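## Task

Take the burgundy argyle sock from the tray and clip it onto an unused peg of the sock dryer so it dangles downward. Dropping the sock and picking it up again is allowed. At the end the dryer must still hang from its rail, every sock already clipped there must remain clipped, and the robot must have released everything and moved away; nothing may count on the robot holding it in place.

## Robot and tools

Robot: two six-joint arms, left_arm and right_arm, each ending in a parallel gripper. The names are labels only; they do not refer to sides of any picture. Each scene starts from a fresh random layout, and the robot and cameras stay nearly the same between scenes.

World frame: one frame shared by both arms. Its origin sits on the tabletop midway between the arms, +z is up, +x reaches out across the table, and left_arm is mounted toward +y. On each gripper, the fingers point along its local +z and close along its local y.

execute_actions(actions): actions is a list of actions run one after another (at most 15). Each action is a table of at most 15 rows; each row lasts one control step of 1/30 s, and if a table has fewer than 15 rows its final row is repeated to fill the 15 steps. Every row is one flat list of 14 numbers covering both arms, even when only one moves: first left_arm's seven values, then right_arm's seven. Each arm's seven are, strictly in this order: wrist roll, elbow, wrist pitch, wrist yaw, waist, shoulder, then gripper opening. The six joint values are absolute target angles in radians (not offsets), in the same convention as the Joint positions line. Stated ranges: wrist roll -2.094 to 2.094, elbow 0.000 to 3.142, wrist pitch -1.571 to 1.571, wrist yaw -1.571 to 1.571, waist -2.618 to 3.054, shoulder 0.000 to 3.142. True ends may differ by up to 0.036 rad either way. A call is rejected if a target goes more than 0.036 rad beyond a stated end and also further out than the joint currently is; a target past the true end is clipped to it, and a joint that reaches it reports "joint sent to its limit" (absence of that line does not prove there is more room). Opening is a unitless value from -1 (closed) to +1 (fully open, 0.087 m between pads). An empty actions list just returns the current state and images.

Motion behaviour: joints move at limited speed. Each step, a joint's target is kept within a fixed lead of its measured angle (waist 0.202, shoulder 0.258, elbow 0.238, wrist pitch 0.573, wrist yaw and wrist roll 0.522 rad), and if an arm's targets would move its gripper more than 70 mm from where it is, all of that arm's targets are pulled back proportionally. Big moves therefore need several actions, and an unfinished move may stall, so resend the remainder. To keep a joint still, resend its value from the Joint targets line. Friction can leave a joint about 0.031 rad short, and a change smaller than that may not move it at all. Between calls the robot keeps executing your last command.

Gripping: grip_measured reports finger opening on the same -1..1 scale you command; away from the extremes the fingers are driven to where grip_measured would equal your number. To hold something, keep commanding about 0.02 below grip_measured (smaller gap means lighter hold). Pads push at most around 20 N each, some less; slamming shut can press harder and may even spring open. Readings can be offset by about 1 mm per gripper for the whole scene.

Result lines: a state line per arm (left_arm: … | right_arm: …) with end_effector_position in metres in the world frame (the point between the pads, just under 1 cm behind the fingertips) and end_effector_quat_wxyz; this position can be off, more so at long reach. Joint positions and Joint velocities give, per arm, the six joints in the order above (rad, rad/s) and then pad gap (m, m/s). Joint targets shows what the joints are currently driven toward. "joint command not followed" means a clearance check altered or blocked some joint targets for that arm on some steps; the rest of the row still ran. MOTOR HOT appears from 75 °C; OVER-TEMPERATURE FAULT reports a stop: at 90 °C the hot arm halts for 10 s (that threshold is then disabled for 5 minutes, after which 90 °C halts it again), and at 100 °C the arm goes limp and drops until cooled. Holding loads, even while idle, heats motors, and some heat carries into the next scene.

Cameras: cam_high, cam_low, cam_left_wrist, cam_right_wrist, each 504x504, returned in that order. Calibration (intrinsics, distortion, world-to-camera transforms) is supplied; fixed cameras may be off by a couple of degrees and millimetres, and wrist camera poses follow the reported joints. zoom_image(camera, region) gives a sharper crop of that camera's latest image; region is [x0, y0, x1, y1] in pixels from the top-left, up to 504x504.

finished_scene(scene): pass the current scene's integer number to end it; it is irreversible, reports success, and opens the next scene. Call it only after the sock hangs by itself and the grippers are open and away. Answering without a tool call ends everything.

Avoid: knocking rigid objects off the table (cloth does not count), unhooking the dryer or the socks already on it, arm-to-arm collisions or pressing, drops, slips, slams and hard shoves. Brief external tugs on held parts or loose objects may occur; expect them. Smooth, quick, low-effort motion is preferred.

Each tool is called by a JSON object that holds its "method" and its "body".

## Session

{"method": "execute_actions", "body": {"actions": []}}

Scene clock: 0.00 s.
left_arm: end_effector_position=(+0.3044, +0.3738, +0.1551) grip_measured=+1.000 end_effector_quat_wxyz=(+0.161, +0.815, -0.494, +0.258) | right_arm: end_effector_position=(+0.0628, +0.2071, +0.3326) grip_measured=+0.991 end_effector_quat_wxyz=(-0.199, +0.607, -0.558, -0.530)
Joint names: [wrist roll, elbow, wrist pitch, wrist yaw, waist, shoulder]
Joint positions: left_arm=[-1.318  1.249 -1.364  0.601  0.709  1.608  0.087] | right_arm=[ 0.049  2.015 -0.657 -0.707  1.27   1.85   0.087]
Joint velocities: left_arm=[ 0.007  0.007 -0.037 -0.007 -0.007 -0.002  0.   ] | right_arm=[-0.066 -0.002  0.037 -0.007  0.002  0.012  0.   ]
Joint targets: left_arm=[-1.318 1.249 -1.364 0.601 0.709 1.608] | right_arm=[0.049 2.015 -0.657 -0.707 1.270 1.850]
camera_calibration (this result's frames):
cam_left_wrist: T_world_to_cam=[[0.882589, 0.470003, 0.0115543, -0.444719], [0.031356, -0.0833673, 0.996025, -0.110164], [0.469098, -0.878719, -0.0883165, 0.340061], [0, 0, 0, 1]] pos_world=[0.236436, 0.498653, 0.144897]
cam_right_wrist: T_world_to_cam=[[0.899749, 0.292158, -0.324183, -0.0109198], [0.193722, -0.933029, -0.303197, 0.30806], [-0.391053, 0.21, -0.89609, 0.418926], [0, 0, 0, 1]] pos_world=[0.113969, 0.202645, 0.465258]

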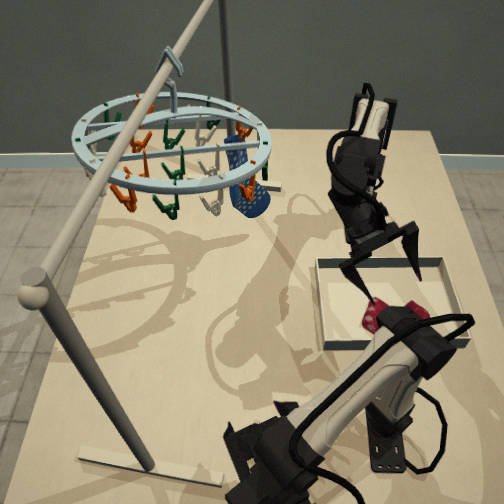

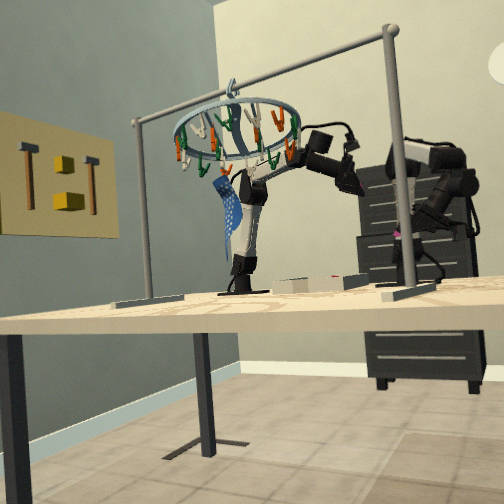

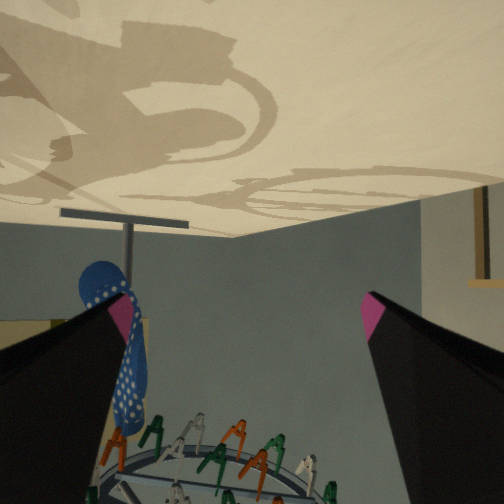

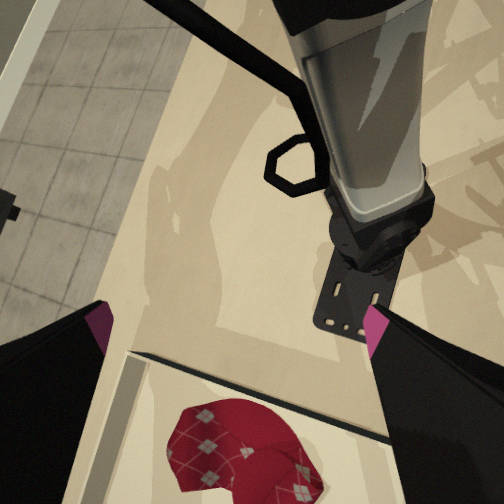

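{"method": "zoom_image", "body": {"camera": "cam_high", "region": [50, 40, 300, 240]}}

{"method": "zoom_image", "body": {"camera": "cam_low", "region": [150, 60, 330, 240]}}

{"method": "zoom_image", "body": {"camera": "cam_high", "region": [290, 230, 490, 380]}}

Region (50, 40, 300, 240) of cam_high's 504x504 image, scaled by 2.016, with more detail than that image has; it fills the top 403 rows of this view, and the rest is white.

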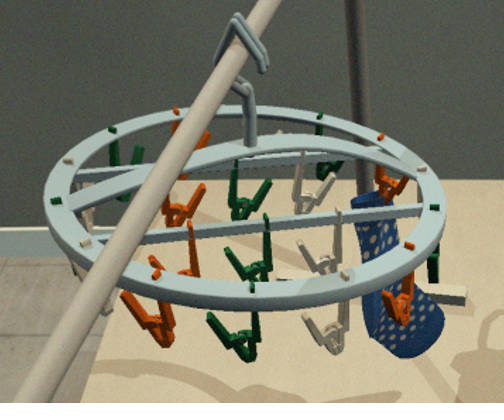

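Region (150, 60, 330, 240) of cam_low's 504x504 image, scaled by 2.800, with more detail than that image has.

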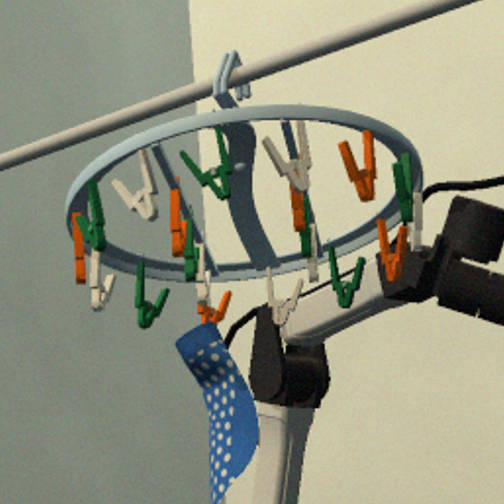

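Region (290, 230, 490, 380) of cam_high's 504x504 image, scaled by 2.520, with more detail than that image has; it fills the top 378 rows of this view, and the rest is white.

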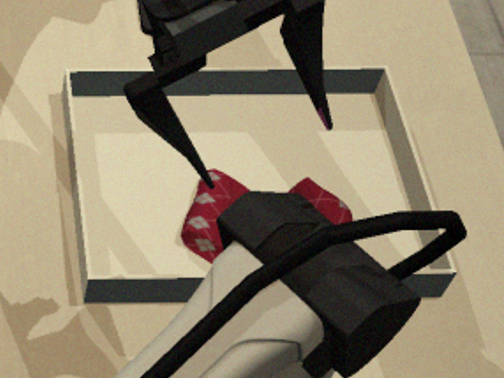

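{"method": "execute_actions", "body": {"actions": [[[-0.9,1.28,-1.3,0.4,0.35,1.55,1,-0.03,1.75,-0.5,-0.2,1.35,1.5,0.6]],[[-0.45,1.32,-1.25,0.2,-0.3,1.48,1,-0.12,1.5,-0.33,0.45,1.43,1.15,0.4]],[[0,1.37,-1.18,0,-1.0,1.4,1,-0.2,1.26,-0.18,1.1,1.52,0.86,0.2]],[[0,1.37,-1.18,0,-1.69,1.375,1,-0.2,1.26,-0.18,1.1,1.52,0.86,0.2]],[[0,1.37,-1.18,0,-1.69,1.375,1,-0.2,1.26,-0.18,1.1,1.52,0.86,0.2]]]}}

Scene clock: 17.63 s.
left_arm: end_effector_position=(-0.0060, +0.0569, +0.1752) grip_measured=+1.000 end_effector_quat_wxyz=(+0.113, +0.743, +0.645, -0.136) | right_arm: end_effector_position=(+0.1999, -0.1071, +0.4665) grip_measured=+0.200 end_effector_quat_wxyz=(+0.729, -0.122, +0.655, +0.161)
Joint names: [wrist roll, elbow, wrist pitch, wrist yaw, waist, shoulder]
Joint positions: left_arm=[-0.006  1.359 -1.175  0.007 -1.696  1.4    0.087] | right_arm=[-0.189  1.286 -0.188  1.093  1.508  0.849  0.053]
Joint velocities: left_arm=[ 0.022 -0.007 -0.037 -0.081 -0.002 -0.017  0.   ] | right_arm=[ 0.007 -0.002  0.022  0.022  0.012 -0.007 -0.001]
Joint targets: left_arm=[0.000 1.370 -1.180 0.000 -1.690 1.375] | right_arm=[-0.200 1.260 -0.180 1.100 1.520 0.860]
camera_calibration (this result's frames):
cam_left_wrist: T_world_to_cam=[[-0.987946, 0.152336, 0.0275205, -0.017956], [0.146305, 0.86076, 0.487531, -0.110835], [0.0505797, 0.48568, -0.872672, 0.266213], [0, 0, 0, 1]] pos_world=[-0.0149887, -0.0311564, 0.286846]
cam_right_wrist: T_world_to_cam=[[0.374233, -0.927225, -0.0142764, -0.16914], [-0.625763, -0.24114, -0.741803, 0.471483], [0.684376, 0.286541, -0.670465, 0.346422], [0, 0, 0, 1]] pos_world=[0.121252, -0.142401, 0.579597]

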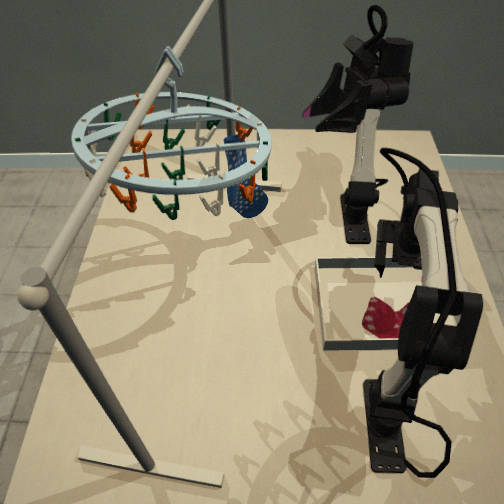

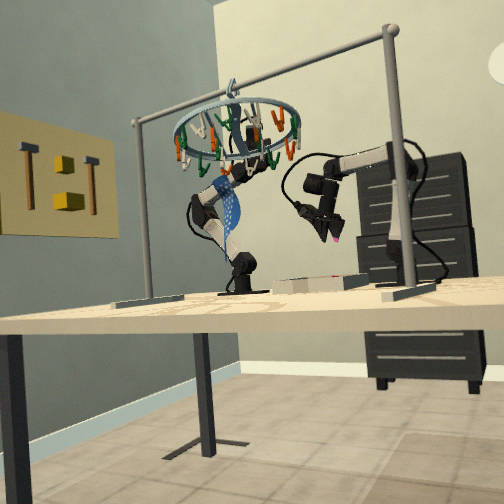

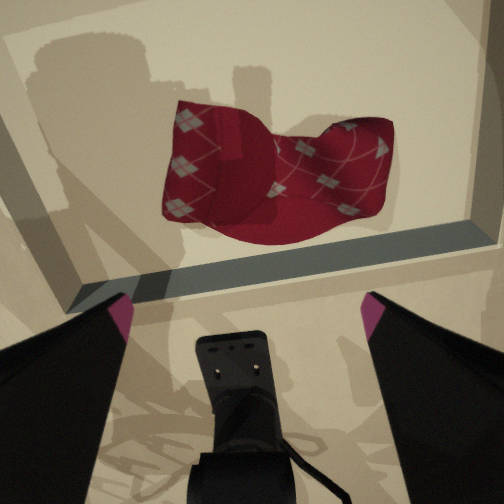

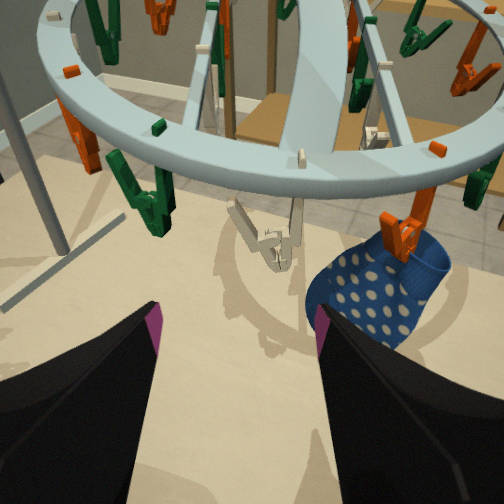

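{"method": "zoom_image", "body": {"camera": "cam_left_wrist", "region": [130, 60, 430, 280]}}

{"method": "zoom_image", "body": {"camera": "cam_right_wrist", "region": [90, 100, 470, 300]}}

Region (130, 60, 430, 280) of cam_left_wrist's 504x504 image, scaled by 1.680, with more detail than that image has; it fills the top 370 rows of this view, and the rest is white.

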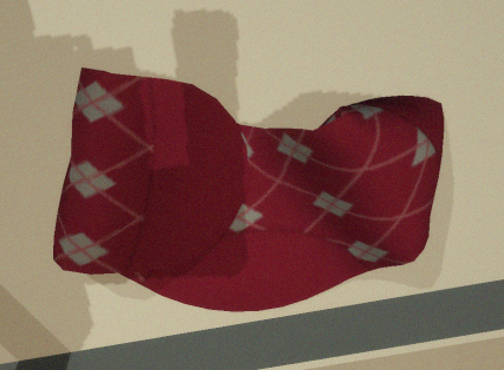

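Region (90, 100, 470, 300) of cam_right_wrist's 504x504 image, scaled by 1.326, with more detail than that image has; it fills the top 265 rows of this view, and the rest is white.

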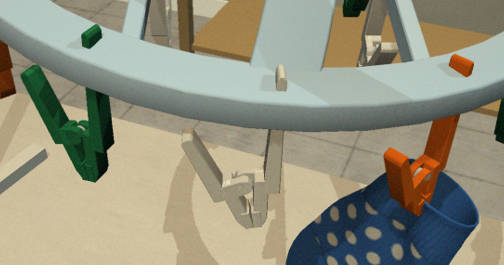

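{"method": "execute_actions", "body": {"actions": [[[-0.3,1.35,-1.15,0,-1.85,1.6,0.5,-0.24,1.08,0.07,0.9,1.33,0.83,0.3]],[[-0.52,1.325,-1.124,0,-1.955,1.79,0.15,-0.28,0.885,0.32,0.72,1.135,0.805,0.3]],[[-0.52,1.325,-1.124,0,-1.955,1.79,0.15,-0.28,0.885,0.32,0.72,1.135,0.805,0.3]]]}}

Scene clock: 36.33 s.
left_arm: end_effector_position=(-0.0951, +0.0739, +0.0621) grip_measured=+0.150 end_effector_quat_wxyz=(-0.007, +0.669, +0.743, +0.018) | right_arm: end_effector_position=(+0.2560, -0.0943, +0.4265) grip_measured=+0.300 end_effector_quat_wxyz=(+0.789, -0.109, +0.585, +0.152)
Joint names: [wrist roll, elbow, wrist pitch, wrist yaw, waist, shoulder]
Joint positions: left_arm=[-0.512  1.326 -1.128  0.001 -1.955  1.807  0.05 ] | right_arm=[-0.269  0.899  0.311  0.725  1.143  0.809  0.057]
Joint velocities: left_arm=[-0.066 -0.012  0.022 -0.022  0.012  0.007 -0.001] | right_arm=[-0.051  0.012 -0.037 -0.007 -0.007 -0.007  0.   ]
Joint targets: left_arm=[-0.520 1.325 -1.124 0.000 -1.955 1.790] | right_arm=[-0.280 0.885 0.320 0.720 1.135 0.805]
camera_calibration (this result's frames):
cam_left_wrist: T_world_to_cam=[[-0.994601, -0.103707, 0.00361788, -0.0856753], [-0.0617411, 0.61943, 0.782621, -0.0775519], [-0.0834042, 0.778172, -0.622488, 0.113869], [0, 0, 0, 1]] pos_world=[-0.0805037, -0.049457, 0.131886]
cam_right_wrist: T_world_to_cam=[[0.344859, -0.938604, 0.00973278, -0.182598], [-0.489142, -0.18855, -0.85158, 0.496751], [0.801132, 0.288915, -0.524134, 0.185458], [0, 0, 0, 1]] pos_world=[0.157376, -0.131307, 0.522006]

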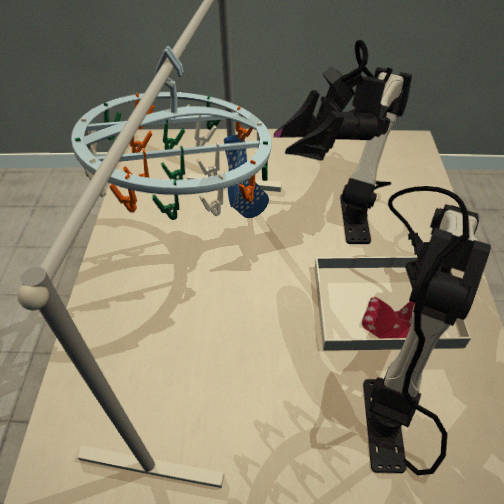

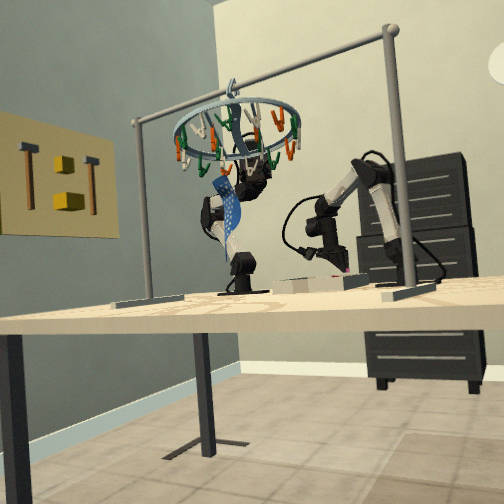

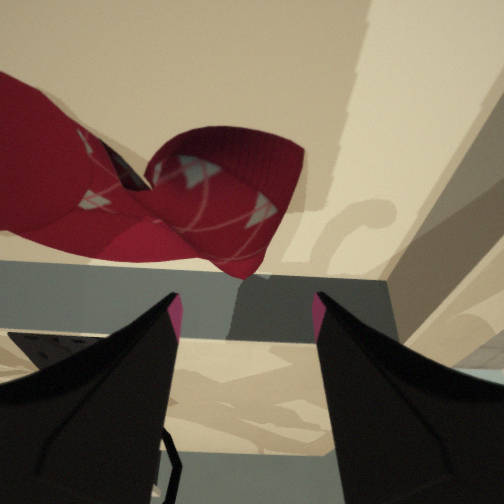

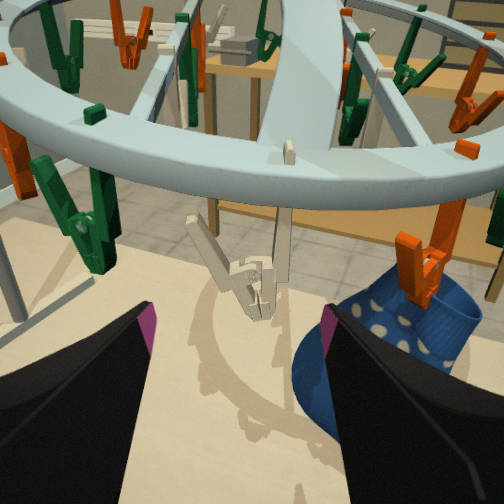

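{"method": "execute_actions", "body": {"actions": [[[-0.52,1.25,-1.01,0,-1.95,1.825,0.15,-0.23,0.955,0.34,0.62,1.03,0.91,0.3]],[[-0.52,1.165,-0.90,0,-1.95,1.85,0.15,-0.18,1.0,0.365,0.515,0.92,1.01,0.3]],[[-0.52,1.165,-0.90,0,-1.95,1.85,0.15,-0.18,1.0,0.365,0.515,0.92,1.01,0.3]]]}}

Scene clock: 40.63 s.
left_arm: end_effector_position=(-0.0927, +0.0794, +0.0141) grip_measured=+0.150 end_effector_quat_wxyz=(-0.007, +0.668, +0.744, +0.019) | right_arm: end_effector_position=(+0.3128, -0.0706, +0.4270) grip_measured=+0.300 end_effector_quat_wxyz=(+0.790, -0.117, +0.584, +0.144)
Joint names: [wrist roll, elbow, wrist pitch, wrist yaw, waist, shoulder]
Joint positions: left_arm=[-0.513  1.177 -0.94   0.001 -1.955  1.849  0.05 ] | right_arm=[-0.191  0.985  0.36   0.521  0.927  1.005  0.057]
Joint velocities: left_arm=[-0.051 -0.017 -0.051 -0.022  0.017  0.002  0.   ] | right_arm=[-0.007  0.002 -0.066 -0.022 -0.002 -0.007 -0.   ]
Joint targets: left_arm=[-0.520 1.165 -0.900 -0.000 -1.950 1.850] | right_arm=[-0.180 1.000 0.365 0.515 0.920 1.010]
camera_calibration (this result's frames):
cam_left_wrist: T_world_to_cam=[[-0.994525, -0.104473, 0.00210062, -0.0825205], [-0.0631786, 0.617194, 0.78427, -0.0432299], [-0.0832317, 0.779844, -0.620416, 0.079759], [0, 0, 0, 1]] pos_world=[-0.0781615, -0.0441395, 0.083561]
cam_right_wrist: T_world_to_cam=[[0.342633, -0.938951, 0.0311901, -0.188507], [-0.484954, -0.205204, -0.850124, 0.526351], [0.804625, 0.276155, -0.525658, 0.132071], [0, 0, 0, 1]] pos_world=[0.213577, -0.105462, 0.522767]

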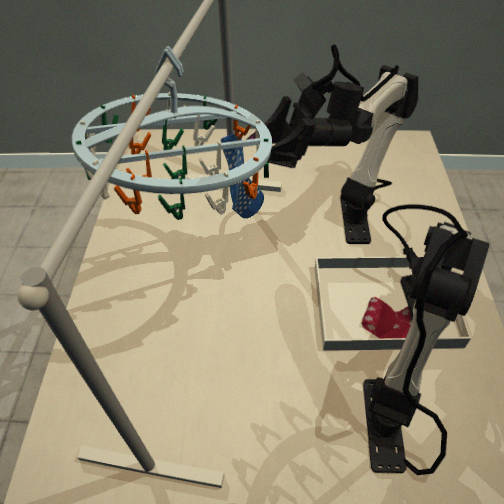

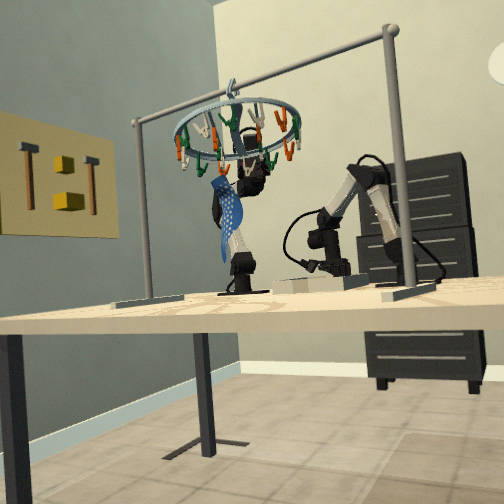

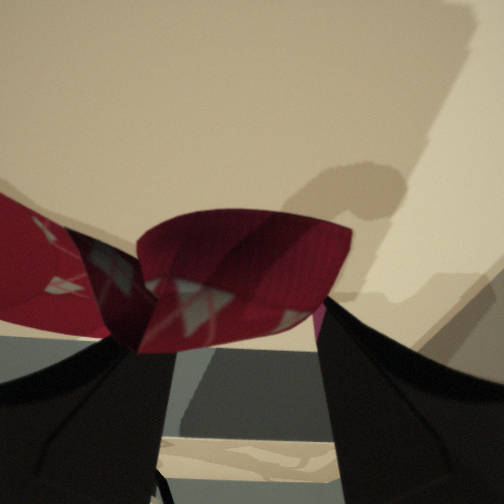

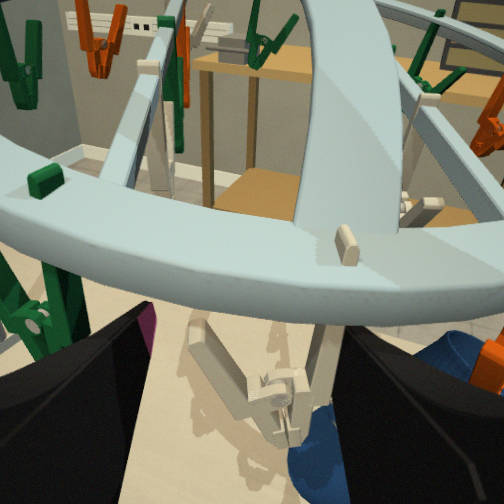

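{"method": "execute_actions", "body": {"actions": [[[-0.52,1.17,-0.92,0,-1.95,1.85,0.05,-0.18,1.0,0.365,0.515,0.92,1.01,0.25],[-0.52,1.17,-0.92,0,-1.95,1.85,-0.0,-0.18,1.0,0.365,0.515,0.92,1.01,0.22],[-0.52,1.17,-0.92,0,-1.95,1.85,-0.05,-0.18,1.0,0.365,0.515,0.92,1.01,0.19],[-0.52,1.17,-0.92,0,-1.95,1.85,-0.1,-0.18,1.0,0.365,0.515,0.92,1.01,0.16],[-0.52,1.17,-0.92,0,-1.95,1.85,-0.15,-0.18,1.0,0.365,0.515,0.92,1.01,0.13],[-0.52,1.17,-0.92,0,-1.95,1.85,-0.2,-0.18,1.0,0.365,0.515,0.92,1.01,0.10],[-0.52,1.17,-0.92,0,-1.95,1.85,-0.25,-0.18,1.0,0.365,0.515,0.92,1.01,0.07],[-0.52,1.17,-0.92,0,-1.95,1.85,-0.3,-0.18,1.0,0.365,0.515,0.92,1.01,0.04],[-0.52,1.17,-0.92,0,-1.95,1.85,-0.35,-0.18,1.0,0.365,0.515,0.92,1.01,0.01],[-0.52,1.17,-0.92,0,-1.95,1.85,-0.4,-0.18,1.0,0.365,0.515,0.92,1.01,-0.02],[-0.52,1.17,-0.92,0,-1.95,1.85,-0.45,-0.18,1.0,0.365,0.515,0.92,1.01,-0.05],[-0.52,1.17,-0.92,0,-1.95,1.85,-0.5,-0.18,1.0,0.365,0.515,0.92,1.01,-0.08],[-0.52,1.17,-0.92,0,-1.95,1.85,-0.55,-0.18,1.0,0.365,0.515,0.92,1.01,-0.11],[-0.52,1.17,-0.92,0,-1.95,1.85,-0.6,-0.18,1.0,0.365,0.515,0.92,1.01,-0.14],[-0.52,1.17,-0.92,0,-1.95,1.85,-0.65,-0.18,1.0,0.365,0.515,0.92,1.01,-0.17]],[[-0.52,1.17,-0.92,0,-1.95,1.85,-0.7,-0.18,1.0,0.365,0.515,0.92,1.01,-0.2],[-0.52,1.17,-0.92,0,-1.95,1.85,-0.75,-0.18,1.0,0.365,0.515,0.92,1.01,-0.22],[-0.52,1.17,-0.92,0,-1.95,1.85,-0.8,-0.18,1.0,0.365,0.515,0.92,1.01,-0.24],[-0.52,1.17,-0.92,0,-1.95,1.85,-0.85,-0.18,1.0,0.365,0.515,0.92,1.01,-0.26],[-0.52,1.17,-0.92,0,-1.95,1.85,-0.9,-0.18,1.0,0.365,0.515,0.92,1.01,-0.28],[-0.52,1.17,-0.92,0,-1.95,1.85,-0.95,-0.18,1.0,0.365,0.515,0.92,1.01,-0.30],[-0.52,1.17,-0.92,0,-1.95,1.85,-1,-0.18,1.0,0.365,0.515,0.92,1.01,-0.32],[-0.52,1.17,-0.92,0,-1.95,1.85,-1,-0.18,1.0,0.365,0.515,0.92,1.01,-0.34],[-0.52,1.17,-0.92,0,-1.95,1.85,-1,-0.18,1.0,0.365,0.515,0.92,1.01,-0.37]]]}}

Scene clock: 44.80 s.
left_arm: end_effector_position=(-0.0904, +0.0807, +0.0143) grip_measured=-0.891 end_effector_quat_wxyz=(-0.004, +0.668, +0.744, +0.025) | right_arm: end_effector_position=(+0.3126, -0.0701, +0.4272) grip_measured=-0.328 end_effector_quat_wxyz=(+0.790, -0.118, +0.584, +0.146)
Joint names: [wrist roll, elbow, wrist pitch, wrist yaw, waist, shoulder]
Joint positions: left_arm=[-0.513  1.177 -0.949 -0.009 -1.955  1.849  0.005] | right_arm=[-0.19   0.985  0.361  0.518  0.927  1.005  0.029]
Joint velocities: left_arm=[-0.007 -0.017 -0.037  0.007  0.002 -0.007  0.   ] | right_arm=[-0.037 -0.012 -0.007  0.037  0.002  0.002 -0.001]
Joint targets: left_arm=[-0.520 1.170 -0.920 0.000 -1.950 1.850] | right_arm=[-0.180 1.000 0.365 0.515 0.920 1.010]
camera_calibration (this result's frames):
cam_left_wrist: T_world_to_cam=[[-0.994521, -0.104024, -0.0103118, -0.0798985], [-0.0723842, 0.614124, 0.785883, -0.0446293], [-0.0754182, 0.782324, -0.618289, 0.0795829], [0, 0, 0, 1]] pos_world=[-0.0766892, -0.0431631, 0.0834547]
cam_right_wrist: T_world_to_cam=[[0.345732, -0.937841, 0.0303791, -0.188474], [-0.483846, -0.205921, -0.850582, 0.526301], [0.803967, 0.279375, -0.524964, 0.132339], [0, 0, 0, 1]] pos_world=[0.213414, -0.105355, 0.522861]

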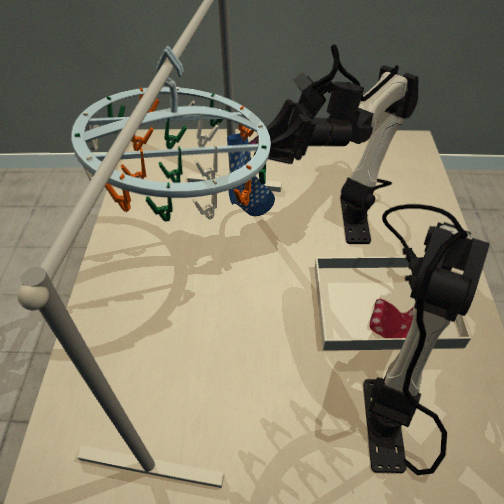

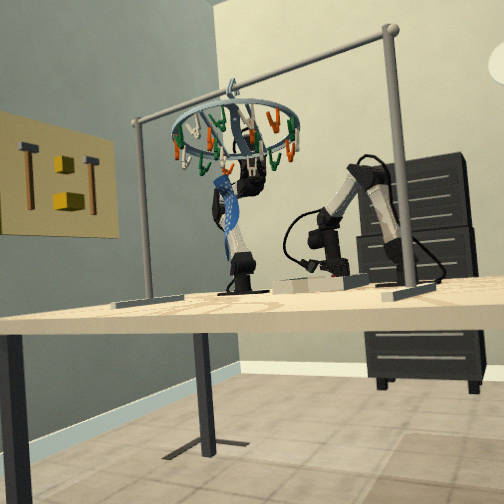

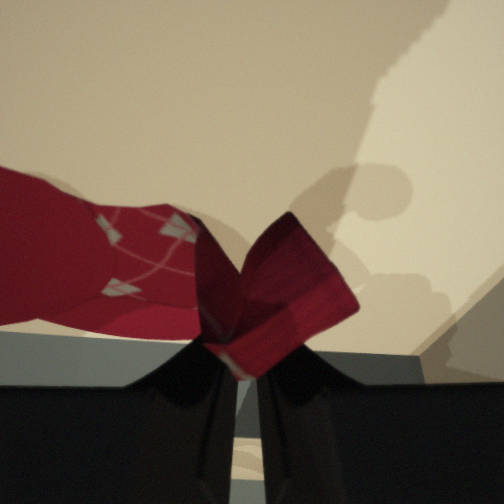

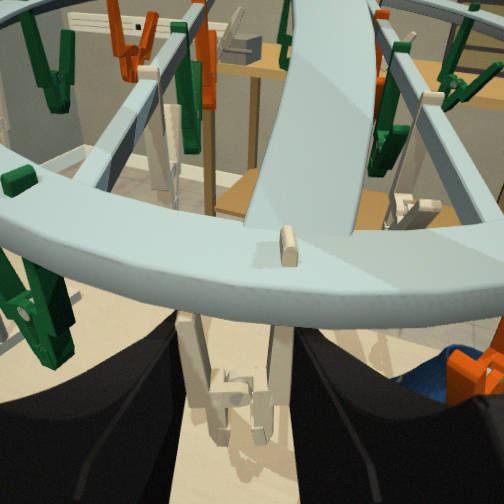

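{"method": "execute_actions", "body": {"actions": [[[-0.52,1.52,-1.32,0,-1.95,1.75,-1,-0.18,1.0,0.365,0.515,0.92,1.01,-0.37]],[[-1.05,1.66,-1.3,0,-1.78,1.6,-1,-0.18,1.0,0.365,0.515,0.92,1.01,-0.37]],[[-1.57,1.77,-1.274,0,-1.61,1.465,-1,-0.18,1.0,0.365,0.515,0.92,1.01,-0.37]],[[-1.57,1.77,-1.274,0,-1.61,1.465,-1,-0.18,1.0,0.365,0.515,0.92,1.01,-0.37]]]}}

Scene clock: 51.73 s.
left_arm: end_effector_position=(-0.0264, -0.0182, +0.3001) grip_measured=-0.891 end_effector_quat_wxyz=(-0.006, +0.032, +0.955, -0.294) | right_arm: end_effector_position=(+0.3126, -0.0701, +0.4272) grip_measured=-0.328 end_effector_quat_wxyz=(+0.790, -0.118, +0.584, +0.146)
Joint names: [wrist roll, elbow, wrist pitch, wrist yaw, waist, shoulder]
Joint positions: left_arm=[-1.562  1.763 -1.281 -0.004 -1.608  1.456  0.005] | right_arm=[-0.189  0.985  0.361  0.518  0.927  1.005  0.029]
Joint velocities: left_arm=[ 0.066  0.017  0.007 -0.022  0.002  0.002  0.001] | right_arm=[ 0.051 -0.002 -0.095 -0.037  0.012  0.012  0.001]
Joint targets: left_arm=[-1.570 1.770 -1.274 0.000 -1.610 1.465] | right_arm=[-0.180 1.000 0.365 0.515 0.920 1.010]
camera_calibration (this result's frames):
cam_left_wrist: T_world_to_cam=[[-0.0592449, -0.813224, 0.578927, -0.188661], [-0.624119, 0.482795, 0.614317, -0.169317], [-0.77908, -0.324924, -0.536151, 0.275136], [0, 0, 0, 1]] pos_world=[0.0975018, 0.0177201, 0.36075]
cam_right_wrist: T_world_to_cam=[[0.345948, -0.937785, 0.0296496, -0.188194], [-0.484032, -0.205452, -0.85059, 0.526395], [0.803762, 0.279908, -0.524994, 0.132453], [0, 0, 0, 1]] pos_world=[0.213437, -0.105412, 0.522863]

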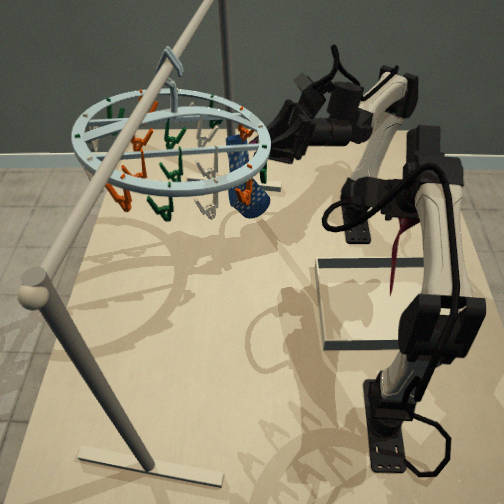

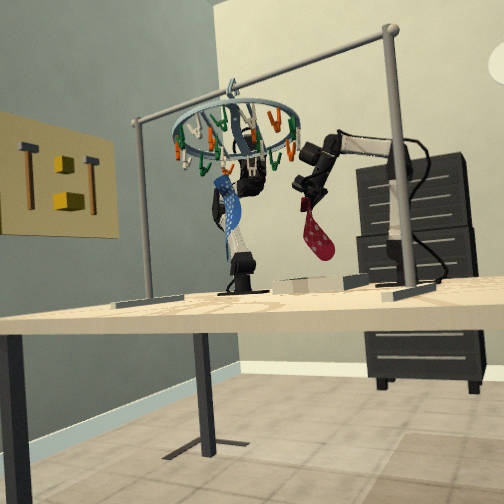

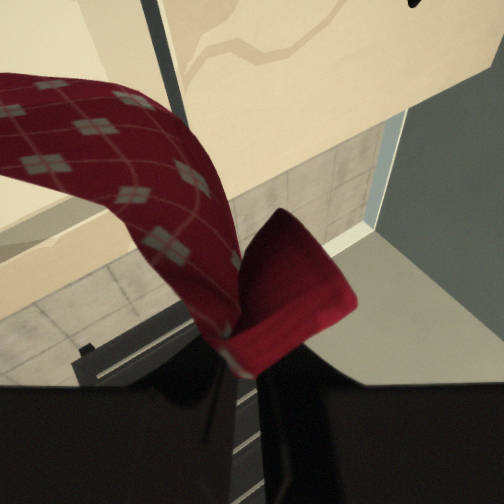

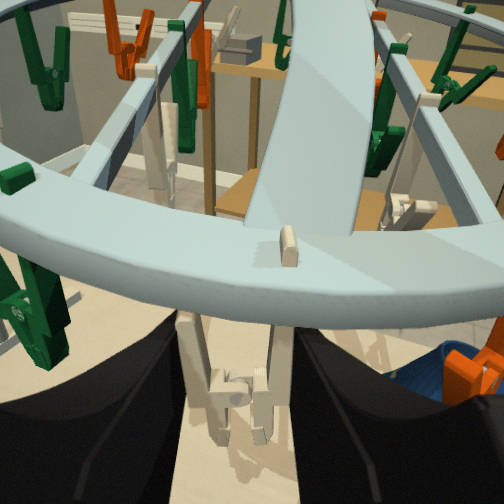

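{"method": "zoom_image", "body": {"camera": "cam_left_wrist", "region": [130, 170, 400, 400]}}

{"method": "zoom_image", "body": {"camera": "cam_low", "region": [260, 130, 380, 280]}}

{"method": "zoom_image", "body": {"camera": "cam_high", "region": [320, 150, 470, 310]}}

Region (130, 170, 400, 400) of cam_left_wrist's 504x504 image, scaled by 1.867, with more detail than that image has; it fills the top 429 rows of this view, and the rest is white.

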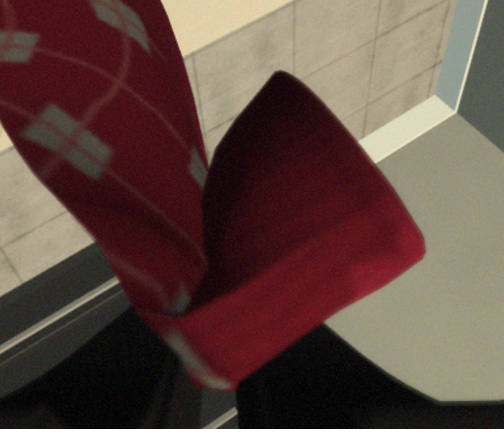

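Region (260, 130, 380, 280) of cam_low's 504x504 image, scaled by 3.360, with more detail than that image has; it fills the left 403 columns of this view, and the rest is white.

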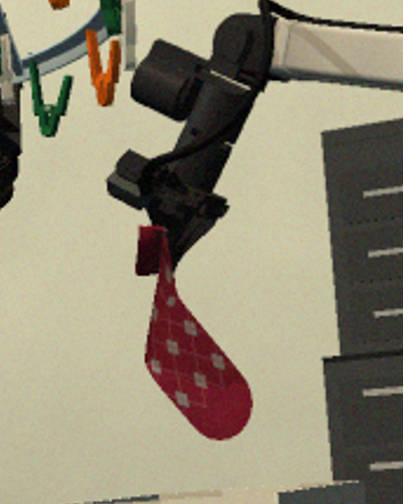

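Region (320, 150, 470, 310) of cam_high's 504x504 image, scaled by 3.150, with more detail than that image has; it fills the left 472 columns of this view, and the rest is white.

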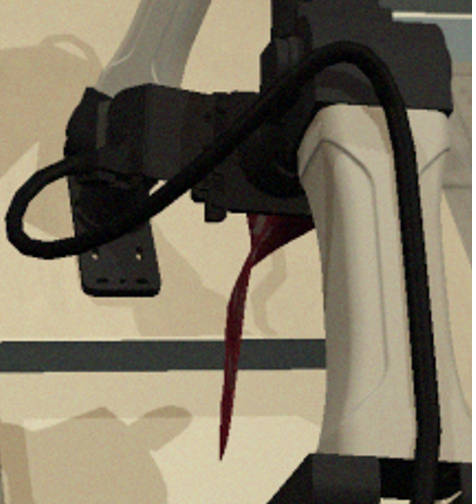

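{"method": "execute_actions", "body": {"actions": [[[-0.8,1.8,-1.2,0,-1.67,1.58,-1,-0.18,1.0,0.365,0.515,0.92,1.01,-0.37]],[[0,1.835,-1.131,0,-1.725,1.69,-1,-0.18,1.0,0.365,0.515,0.92,1.01,-0.37]],[[0,1.835,-1.131,0,-1.725,1.69,-1,-0.18,1.0,0.365,0.515,0.92,1.01,-0.37]]]}}

Scene clock: 58.70 s.
left_arm: end_effector_position=(-0.0305, -0.0540, +0.2293) grip_measured=-0.891 end_effector_quat_wxyz=(+0.173, +0.734, +0.624, -0.206) | right_arm: end_effector_position=(+0.3126, -0.0701, +0.4272) grip_measured=-0.328 end_effector_quat_wxyz=(+0.790, -0.118, +0.584, +0.146)
Joint names: [wrist roll, elbow, wrist pitch, wrist yaw, waist, shoulder]
Joint positions: left_arm=[-0.009  1.819 -1.146 -0.002 -1.72   1.699  0.005] | right_arm=[-0.189  0.985  0.361  0.518  0.927  1.005  0.029]
Joint velocities: left_arm=[ 0.051 -0.007 -0.007 -0.066  0.002  0.007  0.   ] | right_arm=[ 0.022 -0.007 -0.007 -0.022  0.022  0.012  0.   ]
Joint targets: left_arm=[0.000 1.835 -1.131 0.000 -1.725 1.690] | right_arm=[-0.180 1.000 0.365 0.515 0.920 1.010]
camera_calibration (this result's frames):
cam_left_wrist: T_world_to_cam=[[-0.984467, 0.174426, 0.0200148, -0.0237547], [0.171794, 0.9335, 0.314746, 0.00616733], [0.0362159, 0.313295, -0.948965, 0.376264], [0, 0, 0, 1]] pos_world=[-0.038072, -0.119496, 0.355596]
cam_right_wrist: T_world_to_cam=[[0.345948, -0.937785, 0.0296496, -0.188194], [-0.484032, -0.205452, -0.85059, 0.526395], [0.803762, 0.279908, -0.524994, 0.132453], [0, 0, 0, 1]] pos_world=[0.213437, -0.105412, 0.522863]

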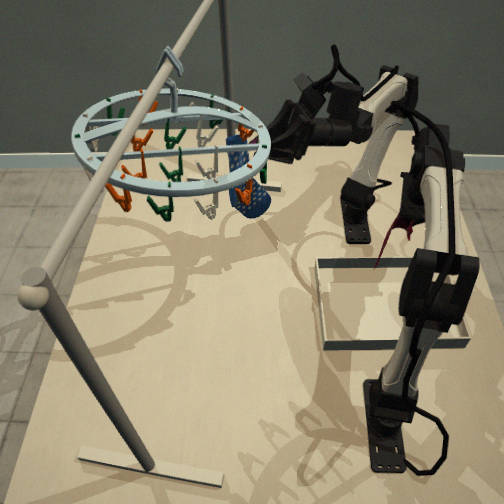

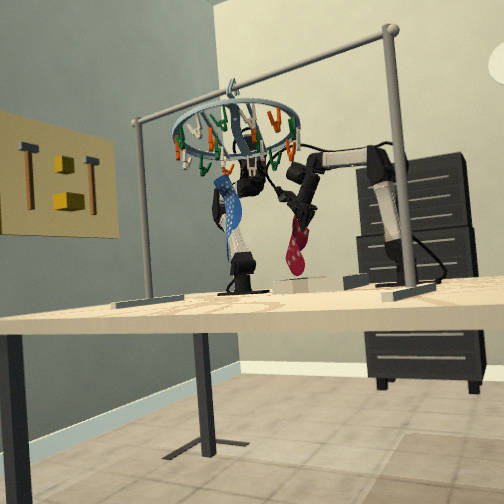

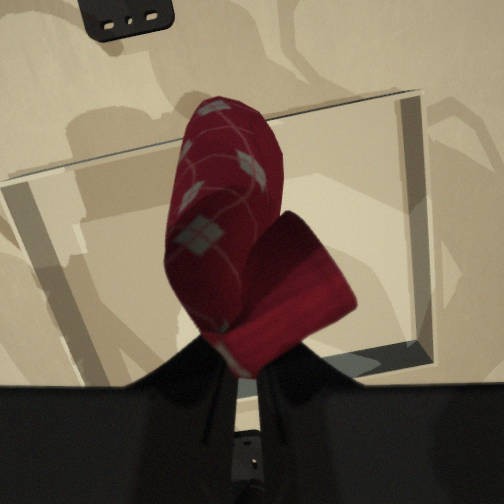

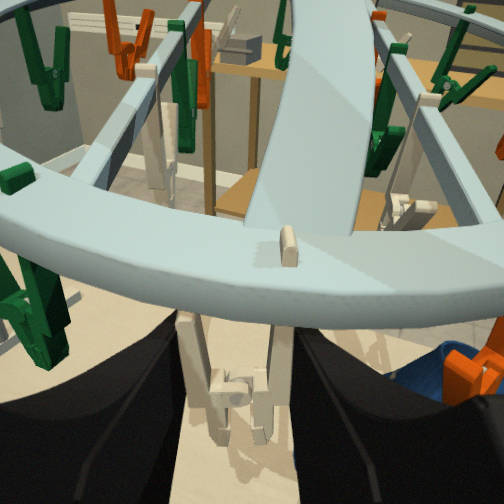

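{"method": "zoom_image", "body": {"camera": "cam_high", "region": [310, 170, 470, 330]}}

{"method": "zoom_image", "body": {"camera": "cam_low", "region": [240, 170, 370, 300]}}

Region (310, 170, 470, 330) of cam_high's 504x504 image, scaled by 3.150, with more detail than that image has.

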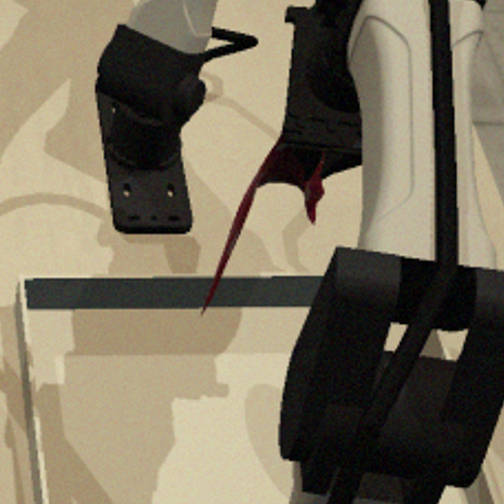

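Region (240, 170, 370, 300) of cam_low's 504x504 image, scaled by 3.877, with more detail than that image has.

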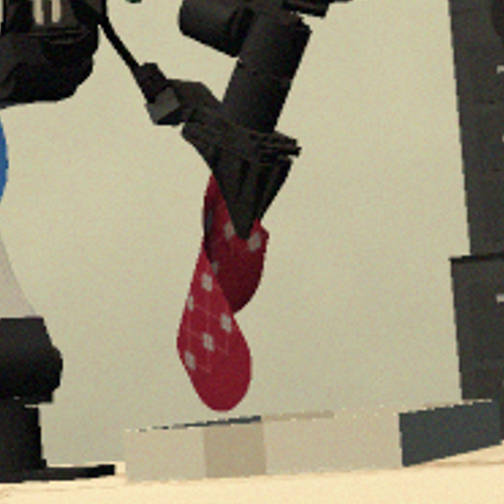

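{"method": "execute_actions", "body": {"actions": [[[0,1.525,-1.042,0,-1.46,1.49,-1,-0.18,1.0,0.365,0.515,0.92,1.01,-0.37]],[[0,1.33,-0.88,0,-1.50,1.455,-1,-0.18,1.0,0.365,0.515,0.92,1.01,-0.37]],[[0,1.115,-0.71,0,-1.60,1.415,-1,-0.18,1.0,0.365,0.515,0.92,1.01,-0.37]],[[0,0.895,-0.44,0,-1.815,1.475,-1,-0.18,1.0,0.365,0.515,0.92,1.01,-0.37]],[[0,0.865,-0.33,0,-1.915,1.55,-1,-0.18,1.0,0.365,0.515,0.92,1.01,-0.37]],[[0,0.865,-0.33,0,-1.915,1.55,-0.7,-0.18,1.0,0.365,0.515,0.92,1.01,-0.37],[0,0.865,-0.33,0,-1.915,1.55,-0.5,-0.18,1.0,0.365,0.515,0.92,1.01,-0.37],[0,0.865,-0.33,0,-1.915,1.55,-0.2,-0.18,1.0,0.365,0.515,0.92,1.01,-0.37],[0,0.865,-0.33,0,-1.915,1.55,0.2,-0.18,1.0,0.365,0.515,0.92,1.01,-0.37]],[[0,1.13,-0.71,0,-1.70,1.42,0.8,-0.18,1.0,0.365,0.515,0.92,1.01,-0.37]],[[0,1.13,-0.71,0,-1.70,1.42,0.8,-0.18,1.0,0.365,0.515,0.92,1.01,-0.37]]]}}

Scene clock: 66.20 s.
left_arm: end_effector_position=(-0.0134, -0.0058, +0.1331) grip_measured=+0.800 end_effector_quat_wxyz=(+0.189, +0.723, +0.627, -0.218) | right_arm: end_effector_position=(+0.3126, -0.0701, +0.4272) grip_measured=-0.328 end_effector_quat_wxyz=(+0.790, -0.118, +0.584, +0.146)
Joint names: [wrist roll, elbow, wrist pitch, wrist yaw, waist, shoulder]
Joint positions: left_arm=[-0.003  1.13  -0.704 -0.002 -1.695  1.41   0.079] | right_arm=[-0.189  0.985  0.361  0.518  0.927  1.005  0.029]
Joint velocities: left_arm=[ 0.037  0.022 -0.037  0.081  0.007  0.002 -0.   ] | right_arm=[-0.007 -0.002 -0.051  0.037 -0.002 -0.002 -0.001]
Joint targets: left_arm=[0.000 1.130 -0.710 -0.000 -1.700 1.420] | right_arm=[-0.180 1.000 0.365 0.515 0.920 1.010]
camera_calibration (this result's frames):
cam_left_wrist: T_world_to_cam=[[-0.987747, 0.155231, 0.0161203, -0.0129831], [0.153642, 0.949066, 0.275079, -0.00634982], [0.0274016, 0.274185, -0.961287, 0.270546], [0, 0, 0, 1]] pos_world=[-0.0192618, -0.0661379, 0.262028]
cam_right_wrist: T_world_to_cam=[[0.345948, -0.937785, 0.0296496, -0.188194], [-0.484032, -0.205452, -0.85059, 0.526395], [0.803762, 0.279908, -0.524994, 0.132453], [0, 0, 0, 1]] pos_world=[0.213437, -0.105412, 0.522863]

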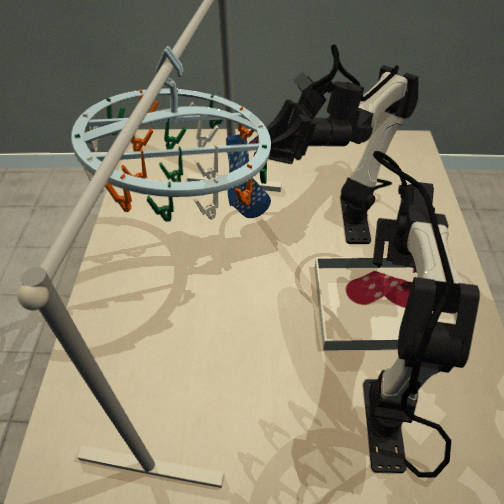

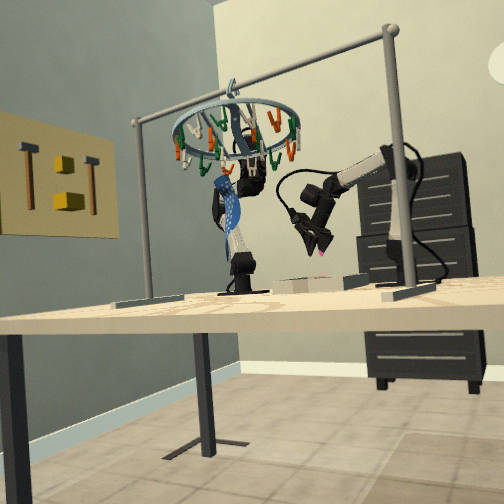

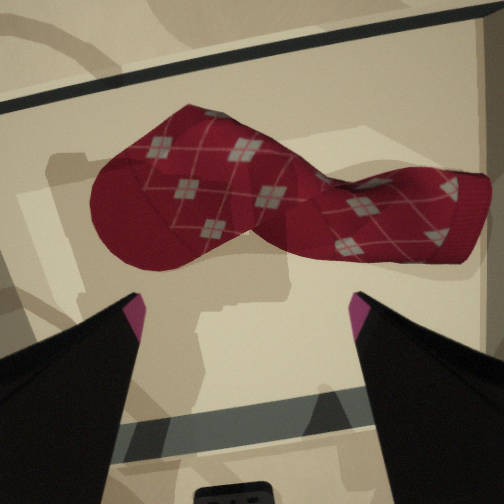

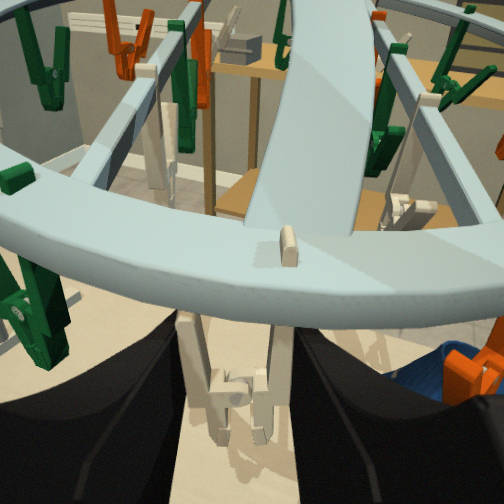

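{"method": "execute_actions", "body": {"actions": [[[-1.0,1.4,-1.05,-0.23,-1.65,1.7,1,-0.18,1.0,0.365,0.515,0.92,1.01,-0.37]],[[-2.01,1.63,-1.3975,-0.46,-1.612,2.0,1,-0.18,1.0,0.365,0.515,0.92,1.01,-0.37]],[[-2.01,1.63,-1.3975,-0.46,-1.612,2.0,1,-0.18,1.0,0.365,0.515,0.92,1.01,-0.37]]]}}

Scene clock: 72.23 s.
left_arm: end_effector_position=(+0.0540, -0.0237, +0.0645) grip_measured=+1.000 end_effector_quat_wxyz=(+0.242, -0.150, +0.957, +0.049) | right_arm: end_effector_position=(+0.3126, -0.0701, +0.4272) grip_measured=-0.328 end_effector_quat_wxyz=(+0.790, -0.118, +0.584, +0.146)
Joint names: [wrist roll, elbow, wrist pitch, wrist yaw, waist, shoulder]
Joint positions: left_arm=[-2.     1.613 -1.387 -0.452 -1.617  2.016  0.087] | right_arm=[-0.189  0.985  0.361  0.518  0.927  1.005  0.029]
Joint velocities: left_arm=[-0.081  0.007  0.007  0.037 -0.002 -0.012  0.   ] | right_arm=[ 0.007 -0.002 -0.022 -0.007 -0.022 -0.007 -0.   ]
Joint targets: left_arm=[-2.010 1.630 -1.398 -0.460 -1.612 2.000] | right_arm=[-0.180 1.000 0.365 0.515 0.920 1.010]
camera_calibration (this result's frames):
cam_left_wrist: T_world_to_cam=[[0.299512, -0.954088, -0.00305456, -0.0371414], [-0.890428, -0.280675, 0.358274, 0.0410144], [-0.342682, -0.104588, -0.933611, 0.21695], [0, 0, 0, 1]] pos_world=[0.12199, -0.00123419, 0.187739]
cam_right_wrist: T_world_to_cam=[[0.345948, -0.937785, 0.0296496, -0.188194], [-0.484032, -0.205452, -0.85059, 0.526395], [0.803762, 0.279908, -0.524994, 0.132453], [0, 0, 0, 1]] pos_world=[0.213437, -0.105412, 0.522863]

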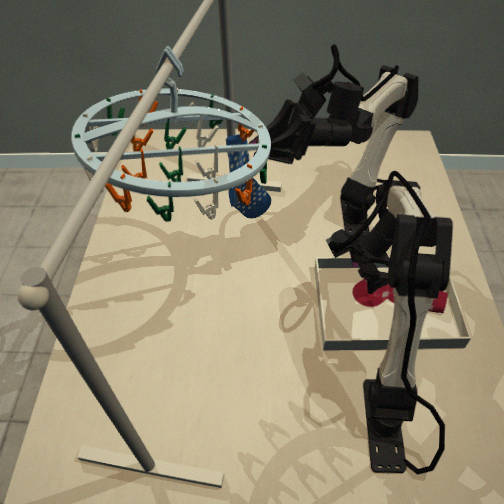

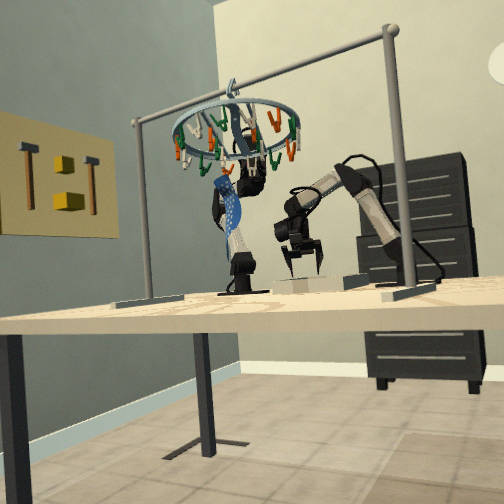

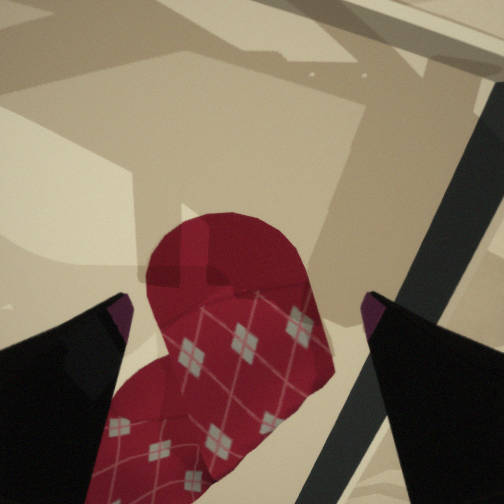

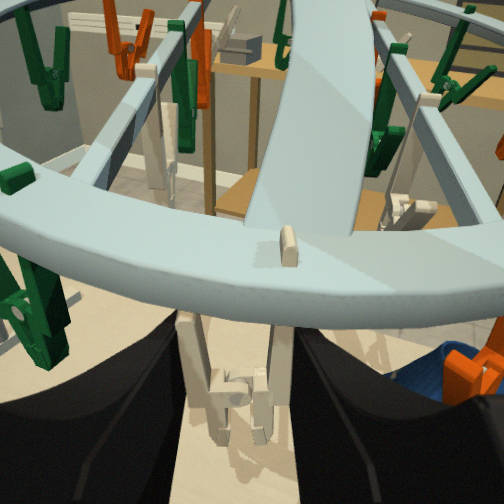

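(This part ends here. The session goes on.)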